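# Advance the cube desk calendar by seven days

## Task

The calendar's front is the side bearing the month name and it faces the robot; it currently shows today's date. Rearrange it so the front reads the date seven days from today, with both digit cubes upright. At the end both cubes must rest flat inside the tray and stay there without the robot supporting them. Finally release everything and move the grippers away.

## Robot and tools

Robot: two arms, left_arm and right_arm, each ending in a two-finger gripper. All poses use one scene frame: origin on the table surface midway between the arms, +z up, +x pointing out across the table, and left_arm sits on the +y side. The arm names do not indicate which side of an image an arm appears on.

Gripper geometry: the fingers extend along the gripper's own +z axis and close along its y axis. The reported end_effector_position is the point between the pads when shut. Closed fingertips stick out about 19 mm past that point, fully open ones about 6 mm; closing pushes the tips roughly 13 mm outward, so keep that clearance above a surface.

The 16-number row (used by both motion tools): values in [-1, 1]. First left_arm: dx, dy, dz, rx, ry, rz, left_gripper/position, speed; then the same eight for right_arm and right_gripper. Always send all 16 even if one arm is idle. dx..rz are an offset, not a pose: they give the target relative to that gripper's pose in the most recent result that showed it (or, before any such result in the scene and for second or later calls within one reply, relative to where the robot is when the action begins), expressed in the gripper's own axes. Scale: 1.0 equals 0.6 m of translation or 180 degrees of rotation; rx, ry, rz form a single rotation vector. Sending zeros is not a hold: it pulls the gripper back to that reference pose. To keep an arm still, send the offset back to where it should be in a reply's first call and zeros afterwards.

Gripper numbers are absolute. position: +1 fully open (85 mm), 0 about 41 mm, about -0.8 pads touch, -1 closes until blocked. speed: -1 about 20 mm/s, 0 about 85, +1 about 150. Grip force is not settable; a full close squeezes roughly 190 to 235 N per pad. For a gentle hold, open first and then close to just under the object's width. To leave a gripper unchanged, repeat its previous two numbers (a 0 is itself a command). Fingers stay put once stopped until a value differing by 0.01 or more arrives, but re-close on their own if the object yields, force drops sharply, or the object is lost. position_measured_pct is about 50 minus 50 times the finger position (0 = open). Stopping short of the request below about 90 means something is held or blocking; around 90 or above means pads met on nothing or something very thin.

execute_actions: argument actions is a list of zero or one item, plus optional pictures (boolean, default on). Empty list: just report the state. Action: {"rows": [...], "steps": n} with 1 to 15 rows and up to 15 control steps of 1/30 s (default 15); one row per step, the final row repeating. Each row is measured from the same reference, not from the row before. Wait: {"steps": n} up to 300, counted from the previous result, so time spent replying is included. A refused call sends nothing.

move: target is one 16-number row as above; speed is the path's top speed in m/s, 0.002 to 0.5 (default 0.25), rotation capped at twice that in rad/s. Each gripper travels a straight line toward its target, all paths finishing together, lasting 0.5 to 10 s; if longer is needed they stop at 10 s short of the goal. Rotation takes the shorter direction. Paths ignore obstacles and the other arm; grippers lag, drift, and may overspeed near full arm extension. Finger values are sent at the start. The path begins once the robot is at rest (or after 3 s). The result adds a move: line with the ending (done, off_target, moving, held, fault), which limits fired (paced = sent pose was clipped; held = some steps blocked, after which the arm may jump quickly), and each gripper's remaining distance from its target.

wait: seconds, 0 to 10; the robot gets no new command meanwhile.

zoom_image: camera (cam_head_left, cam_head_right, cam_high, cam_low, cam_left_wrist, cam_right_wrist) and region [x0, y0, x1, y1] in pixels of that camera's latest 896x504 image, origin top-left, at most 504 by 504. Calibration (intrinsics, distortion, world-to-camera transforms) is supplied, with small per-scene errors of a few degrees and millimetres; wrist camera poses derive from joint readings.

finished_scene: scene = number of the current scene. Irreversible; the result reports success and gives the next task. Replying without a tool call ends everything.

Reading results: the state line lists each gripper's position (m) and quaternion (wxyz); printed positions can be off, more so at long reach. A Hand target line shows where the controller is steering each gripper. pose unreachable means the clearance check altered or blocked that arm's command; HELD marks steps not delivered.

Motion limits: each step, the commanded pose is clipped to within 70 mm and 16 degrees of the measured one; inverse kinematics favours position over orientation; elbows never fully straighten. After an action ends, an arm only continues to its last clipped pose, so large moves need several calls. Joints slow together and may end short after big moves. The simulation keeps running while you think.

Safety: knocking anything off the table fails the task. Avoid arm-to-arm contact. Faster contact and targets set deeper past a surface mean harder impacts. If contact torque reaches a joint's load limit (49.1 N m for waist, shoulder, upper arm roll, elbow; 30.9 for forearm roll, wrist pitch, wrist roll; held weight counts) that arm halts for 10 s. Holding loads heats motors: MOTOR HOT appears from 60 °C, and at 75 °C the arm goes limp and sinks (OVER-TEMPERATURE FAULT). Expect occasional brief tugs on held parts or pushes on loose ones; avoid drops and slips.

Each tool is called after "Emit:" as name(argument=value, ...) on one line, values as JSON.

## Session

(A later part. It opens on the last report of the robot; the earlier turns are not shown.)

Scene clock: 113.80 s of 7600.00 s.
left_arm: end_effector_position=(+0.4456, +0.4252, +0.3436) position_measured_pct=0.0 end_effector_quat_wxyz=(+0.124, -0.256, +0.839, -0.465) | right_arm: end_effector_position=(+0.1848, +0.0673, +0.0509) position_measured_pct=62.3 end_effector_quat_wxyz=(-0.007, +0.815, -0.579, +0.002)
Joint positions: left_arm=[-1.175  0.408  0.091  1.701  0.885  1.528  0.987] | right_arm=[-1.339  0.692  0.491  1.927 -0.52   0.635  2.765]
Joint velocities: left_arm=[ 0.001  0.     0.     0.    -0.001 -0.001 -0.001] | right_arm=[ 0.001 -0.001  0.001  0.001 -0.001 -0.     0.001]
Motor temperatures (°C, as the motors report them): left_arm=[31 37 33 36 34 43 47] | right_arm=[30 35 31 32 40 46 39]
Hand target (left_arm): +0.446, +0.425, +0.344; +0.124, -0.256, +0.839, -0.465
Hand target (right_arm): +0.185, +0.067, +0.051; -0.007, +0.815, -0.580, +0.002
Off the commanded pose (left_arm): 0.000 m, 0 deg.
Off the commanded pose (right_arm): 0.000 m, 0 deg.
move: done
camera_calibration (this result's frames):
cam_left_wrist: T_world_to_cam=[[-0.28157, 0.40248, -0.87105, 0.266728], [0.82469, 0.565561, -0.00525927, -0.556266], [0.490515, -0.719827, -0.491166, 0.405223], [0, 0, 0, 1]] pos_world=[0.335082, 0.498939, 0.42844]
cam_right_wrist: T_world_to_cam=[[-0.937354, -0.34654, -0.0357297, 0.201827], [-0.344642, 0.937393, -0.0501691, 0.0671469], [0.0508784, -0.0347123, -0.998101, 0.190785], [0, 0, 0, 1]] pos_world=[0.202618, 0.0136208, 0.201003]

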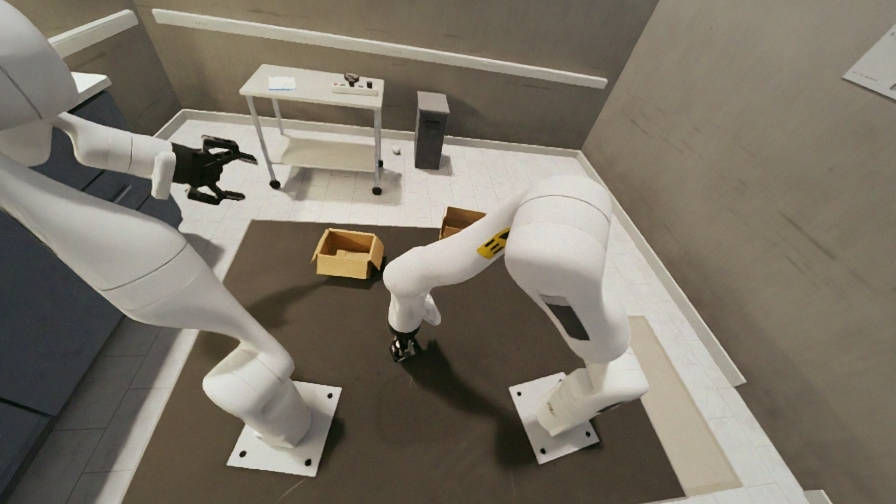

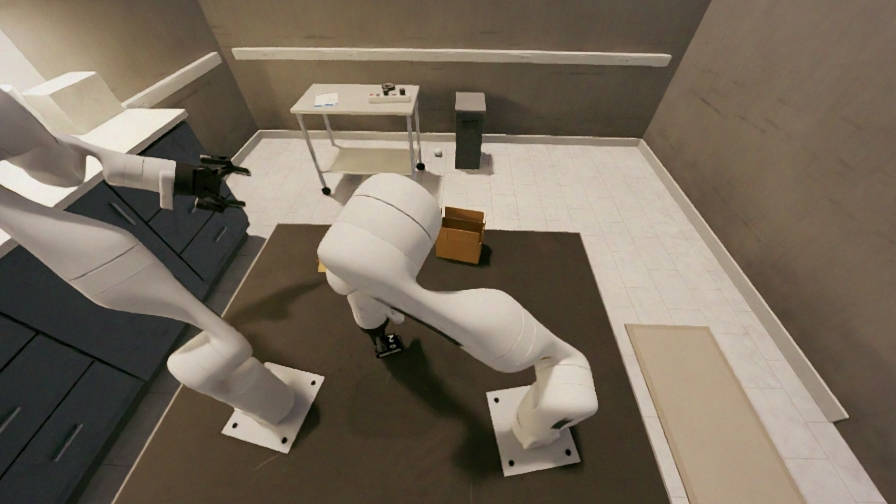

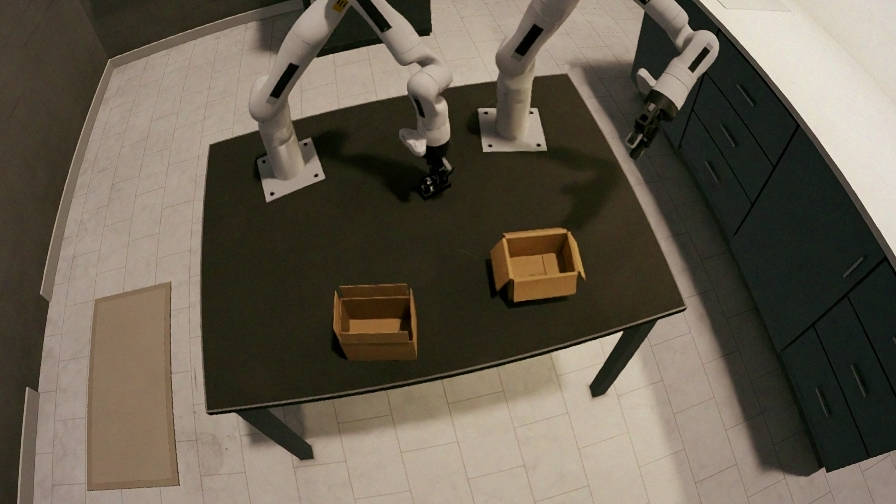

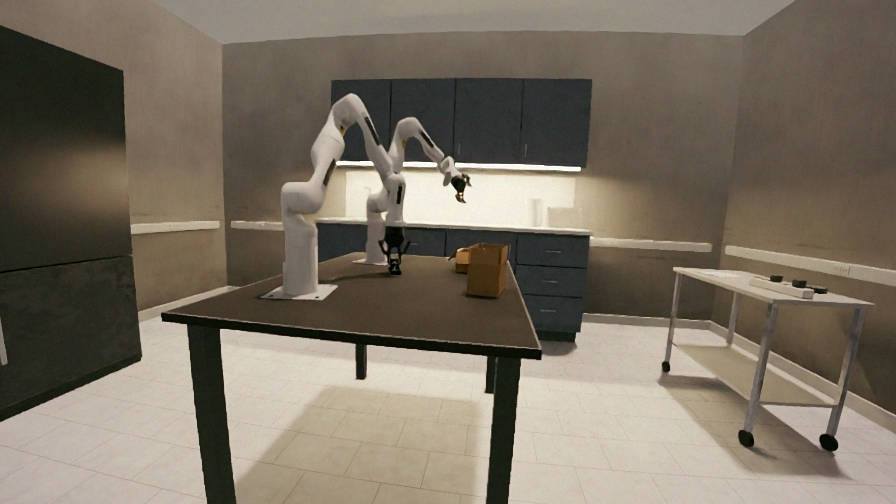

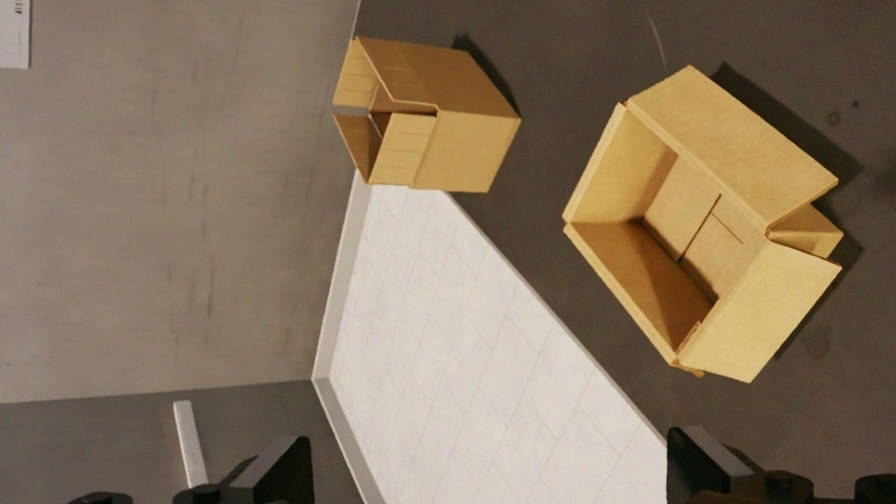

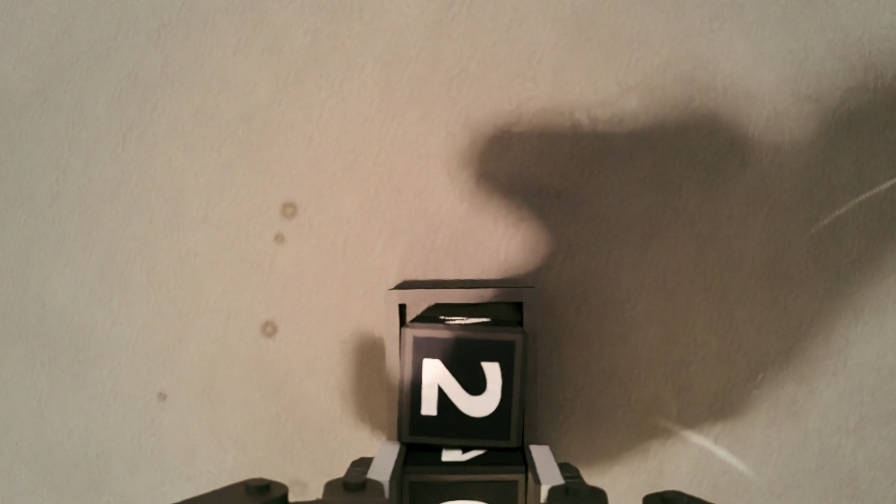

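Emit:
move(target=[0,0,0,0,0,0,1,0,0.0035,0,0,0,0,0,-1,0], speed=0.01)

Emit:
move(target=[0,0,0,0,0,0,1,0,0,0,0.022,0,0,0,-1,0], speed=0.015)

Scene clock: 117.70 s of 7600.00 s.
left_arm: end_effector_position=(+0.4456, +0.4252, +0.3436) position_measured_pct=0.0 end_effector_quat_wxyz=(+0.124, -0.256, +0.839, -0.465) | right_arm: end_effector_position=(+0.1854, +0.0653, +0.0509) position_measured_pct=62.3 end_effector_quat_wxyz=(-0.007, +0.815, -0.579, +0.002)
Joint positions: left_arm=[-1.175  0.408  0.091  1.701  0.885  1.528  0.987] | right_arm=[-1.336  0.69   0.49   1.932 -0.52   0.632  2.769]
Joint velocities: left_arm=[-0.    -0.001  0.    -0.     0.001 -0.001  0.001] | right_arm=[ 0.  0.  0.  0. -0.  0.  0.]
Motor temperatures (°C, as the motors report them): left_arm=[31 37 33 36 34 43 47] | right_arm=[30 35 31 32 40 46 39]
Hand target (left_arm): +0.446, +0.425, +0.344; +0.124, -0.256, +0.839, -0.465
Hand target (right_arm): +0.185, +0.065, +0.051; -0.007, +0.815, -0.579, +0.002
Off the commanded pose (left_arm): 0.000 m, 0 deg.
Off the commanded pose (right_arm): 0.000 m, 0 deg.
After step 90, 0.20 s passed at rest.
move: done
camera_calibration (this result's frames):
cam_left_wrist: T_world_to_cam=[[-0.28157, 0.40248, -0.87105, 0.266728], [0.824689, 0.565561, -0.00525876, -0.556267], [0.490516, -0.719827, -0.491166, 0.405222], [0, 0, 0, 1]] pos_world=[0.335082, 0.49894, 0.428439]
cam_right_wrist: T_world_to_cam=[[-0.937334, -0.346594, -0.0357447, 0.201781], [-0.344697, 0.937375, -0.0501208, 0.0692112], [0.0508778, -0.0346588, -0.998103, 0.190666], [0, 0, 0, 1]] pos_world=[0.203292, 0.0116674, 0.200986]

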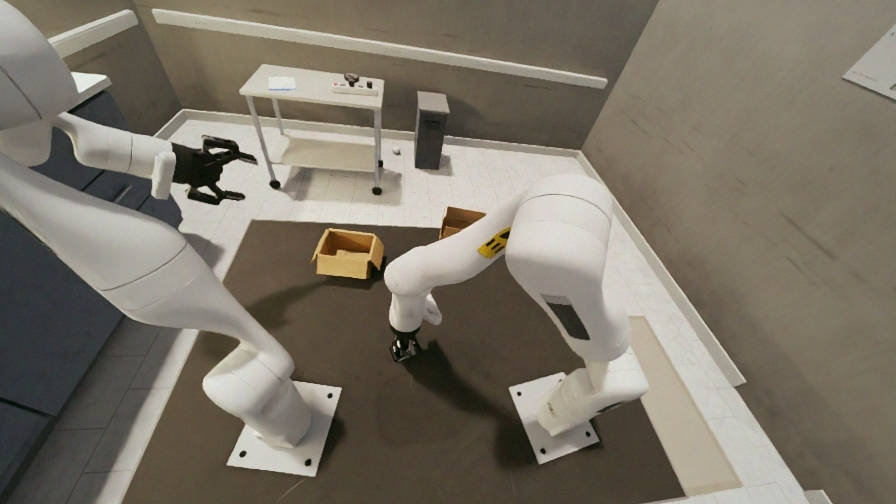

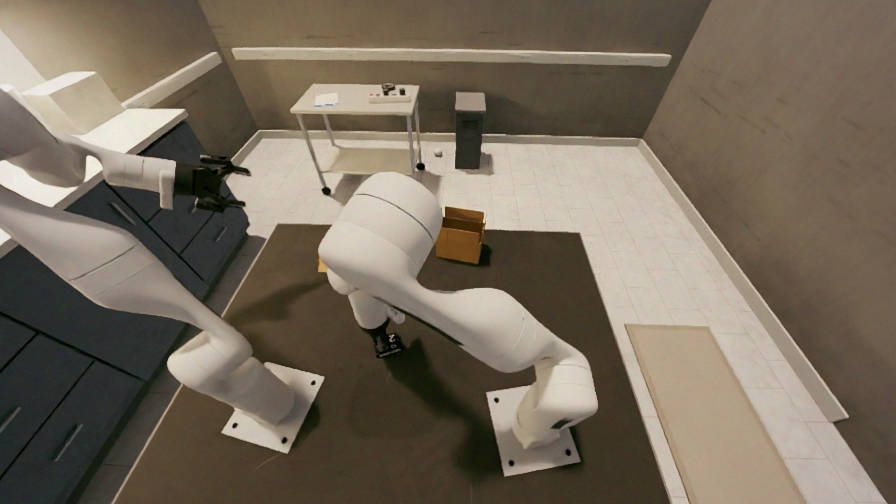

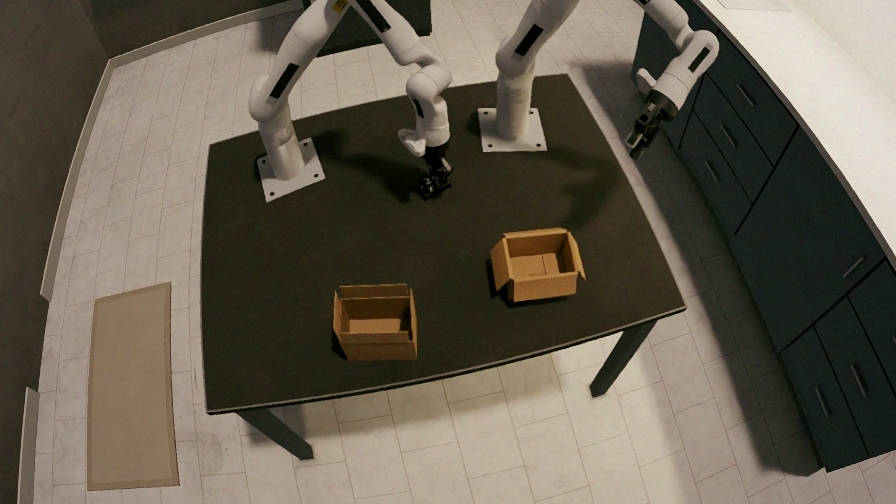

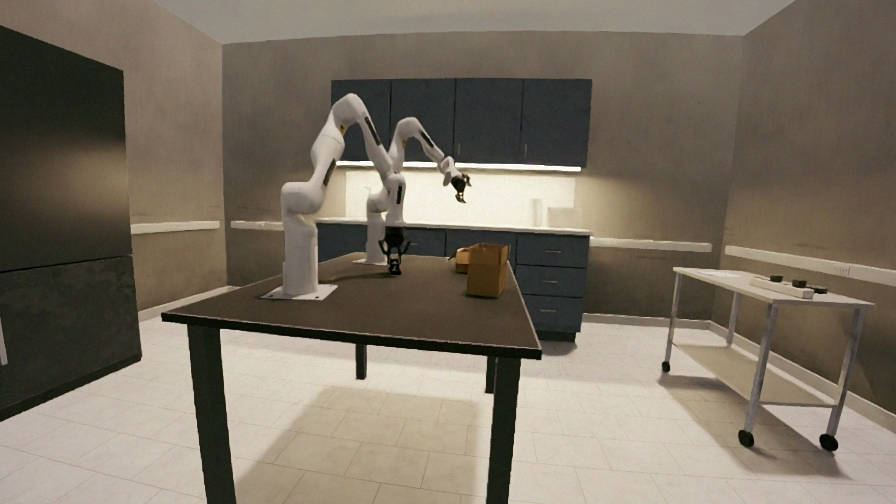

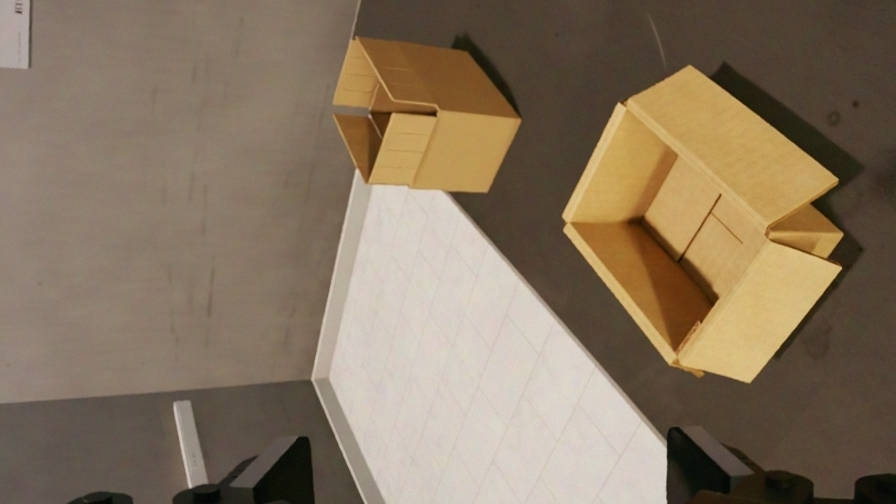

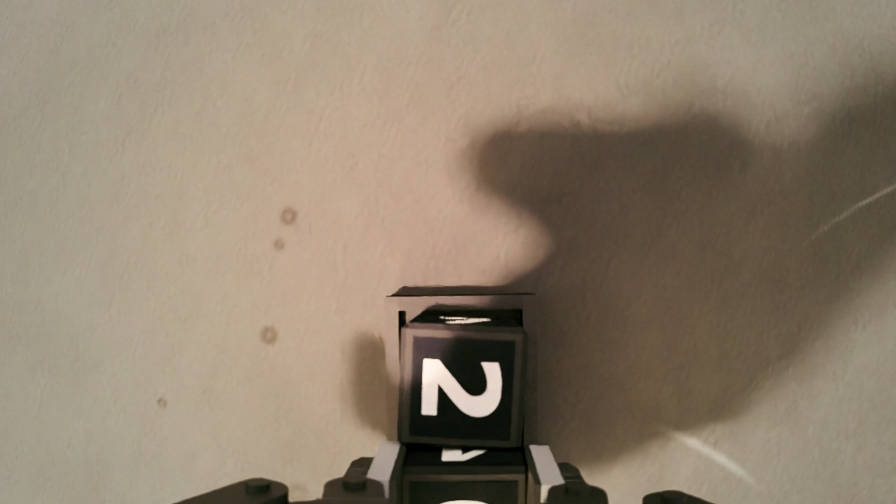

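Scene clock: 118.80 s of 7600.00 s.
left_arm: end_effector_position=(+0.4456, +0.4252, +0.3436) position_measured_pct=0.0 end_effector_quat_wxyz=(+0.124, -0.256, +0.839, -0.465) | right_arm: end_effector_position=(+0.1855, +0.0656, +0.0380) position_measured_pct=62.3 end_effector_quat_wxyz=(-0.007, +0.815, -0.579, +0.002)
Joint positions: left_arm=[-1.175  0.408  0.091  1.701  0.885  1.528  0.987] | right_arm=[-1.32   0.715  0.467  1.939 -0.539  0.599  2.785]
Joint velocities: left_arm=[-0.    -0.001 -0.001 -0.     0.    -0.001  0.   ] | right_arm=[ 0.001  0.    -0.    -0.    -0.001  0.     0.   ]
Motor temperatures (°C, as the motors report them): left_arm=[31 37 33 36 34 43 47] | right_arm=[30 35 31 32 40 46 39]
Hand target (left_arm): +0.446, +0.425, +0.344; +0.124, -0.256, +0.839, -0.465
Hand target (right_arm): +0.186, +0.065, +0.038; -0.007, +0.815, -0.579, +0.002
Off the commanded pose (left_arm): 0.000 m, 0 deg.
Off the commanded pose (right_arm): 0.000 m, 0 deg.
move: done
camera_calibration (this result's frames):
cam_left_wrist: T_world_to_cam=[[-0.281569, 0.402479, -0.871051, 0.266728], [0.824689, 0.565562, -0.00525819, -0.556268], [0.490517, -0.719826, -0.491165, 0.405221], [0, 0, 0, 1]] pos_world=[0.335083, 0.498941, 0.428439]
cam_right_wrist: T_world_to_cam=[[-0.937287, -0.346703, -0.0359172, 0.20154], [-0.344837, 0.937362, -0.0494025, 0.0682787], [0.0507954, -0.0339187, -0.998133, 0.177773], [0, 0, 0, 1]] pos_world=[0.203415, 0.0119024, 0.188053]

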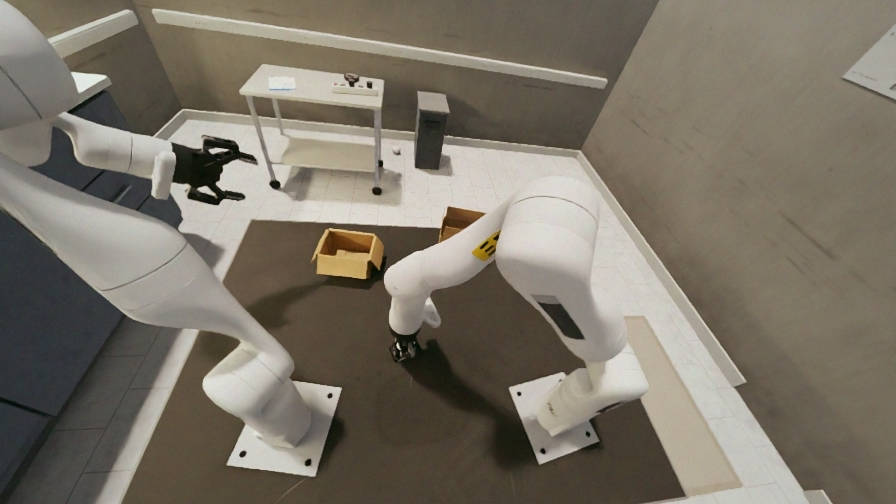

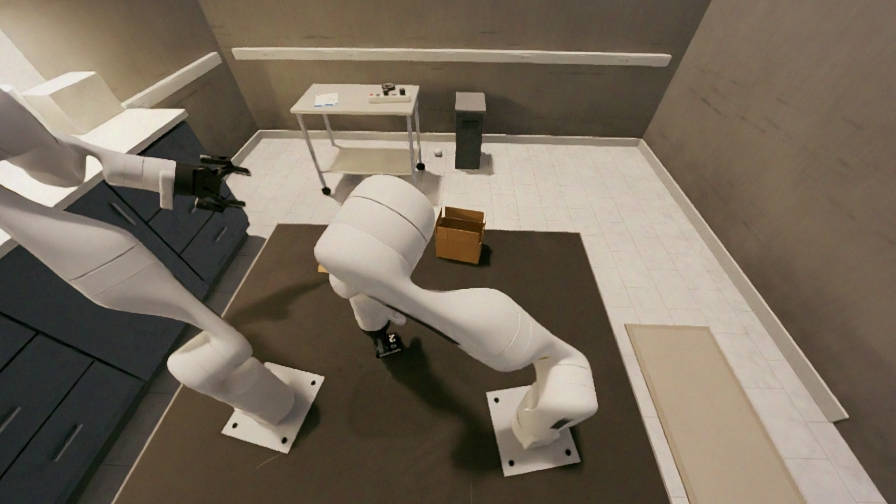

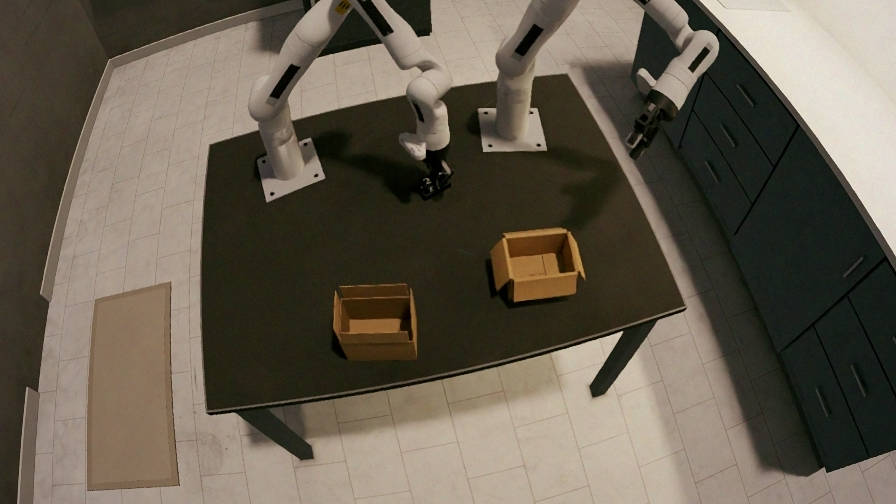

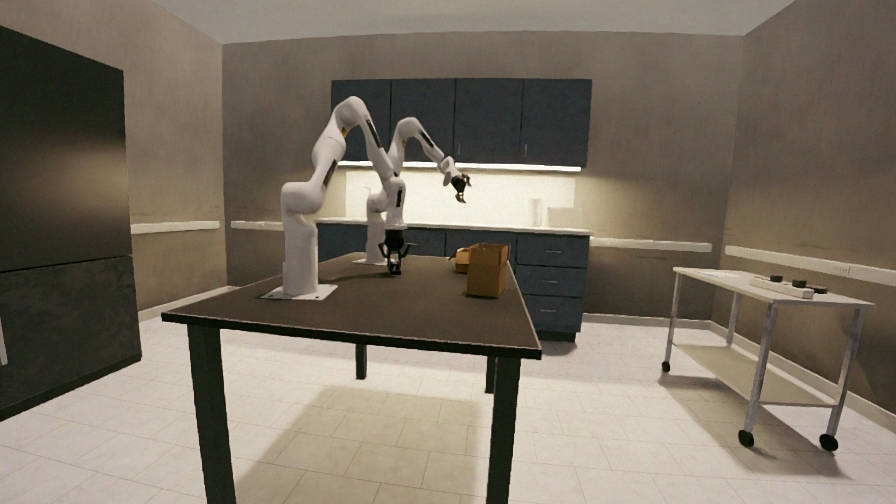

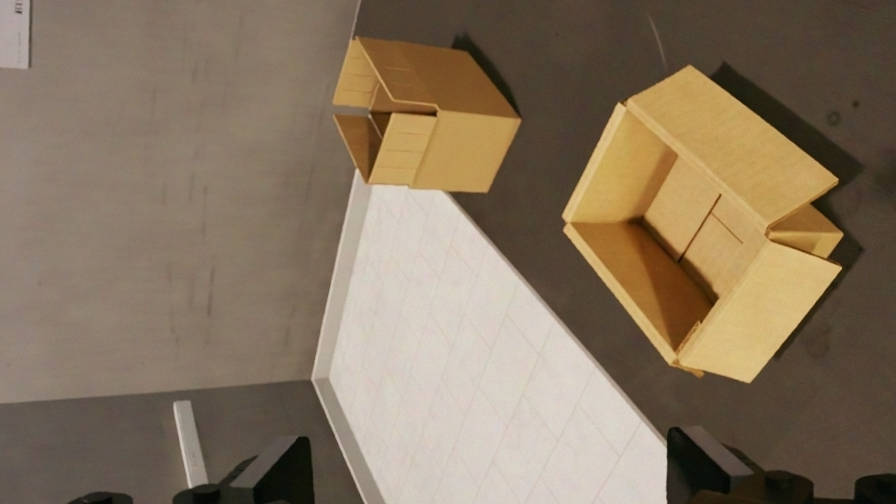

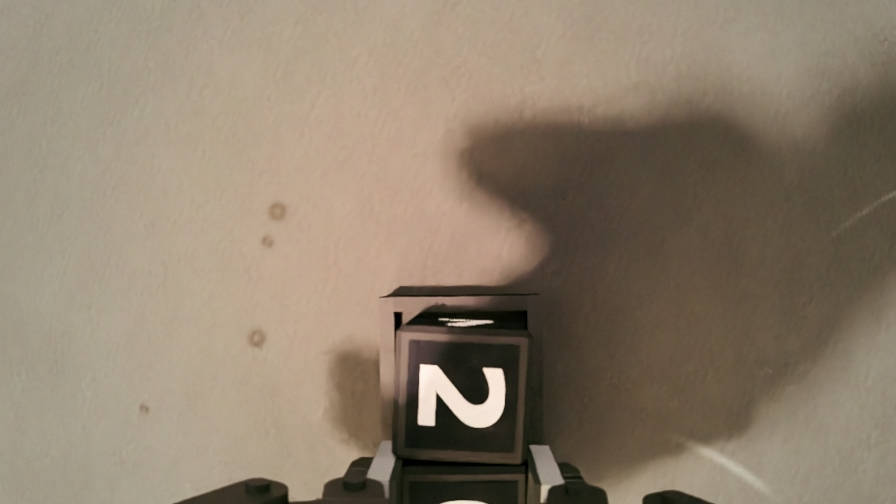

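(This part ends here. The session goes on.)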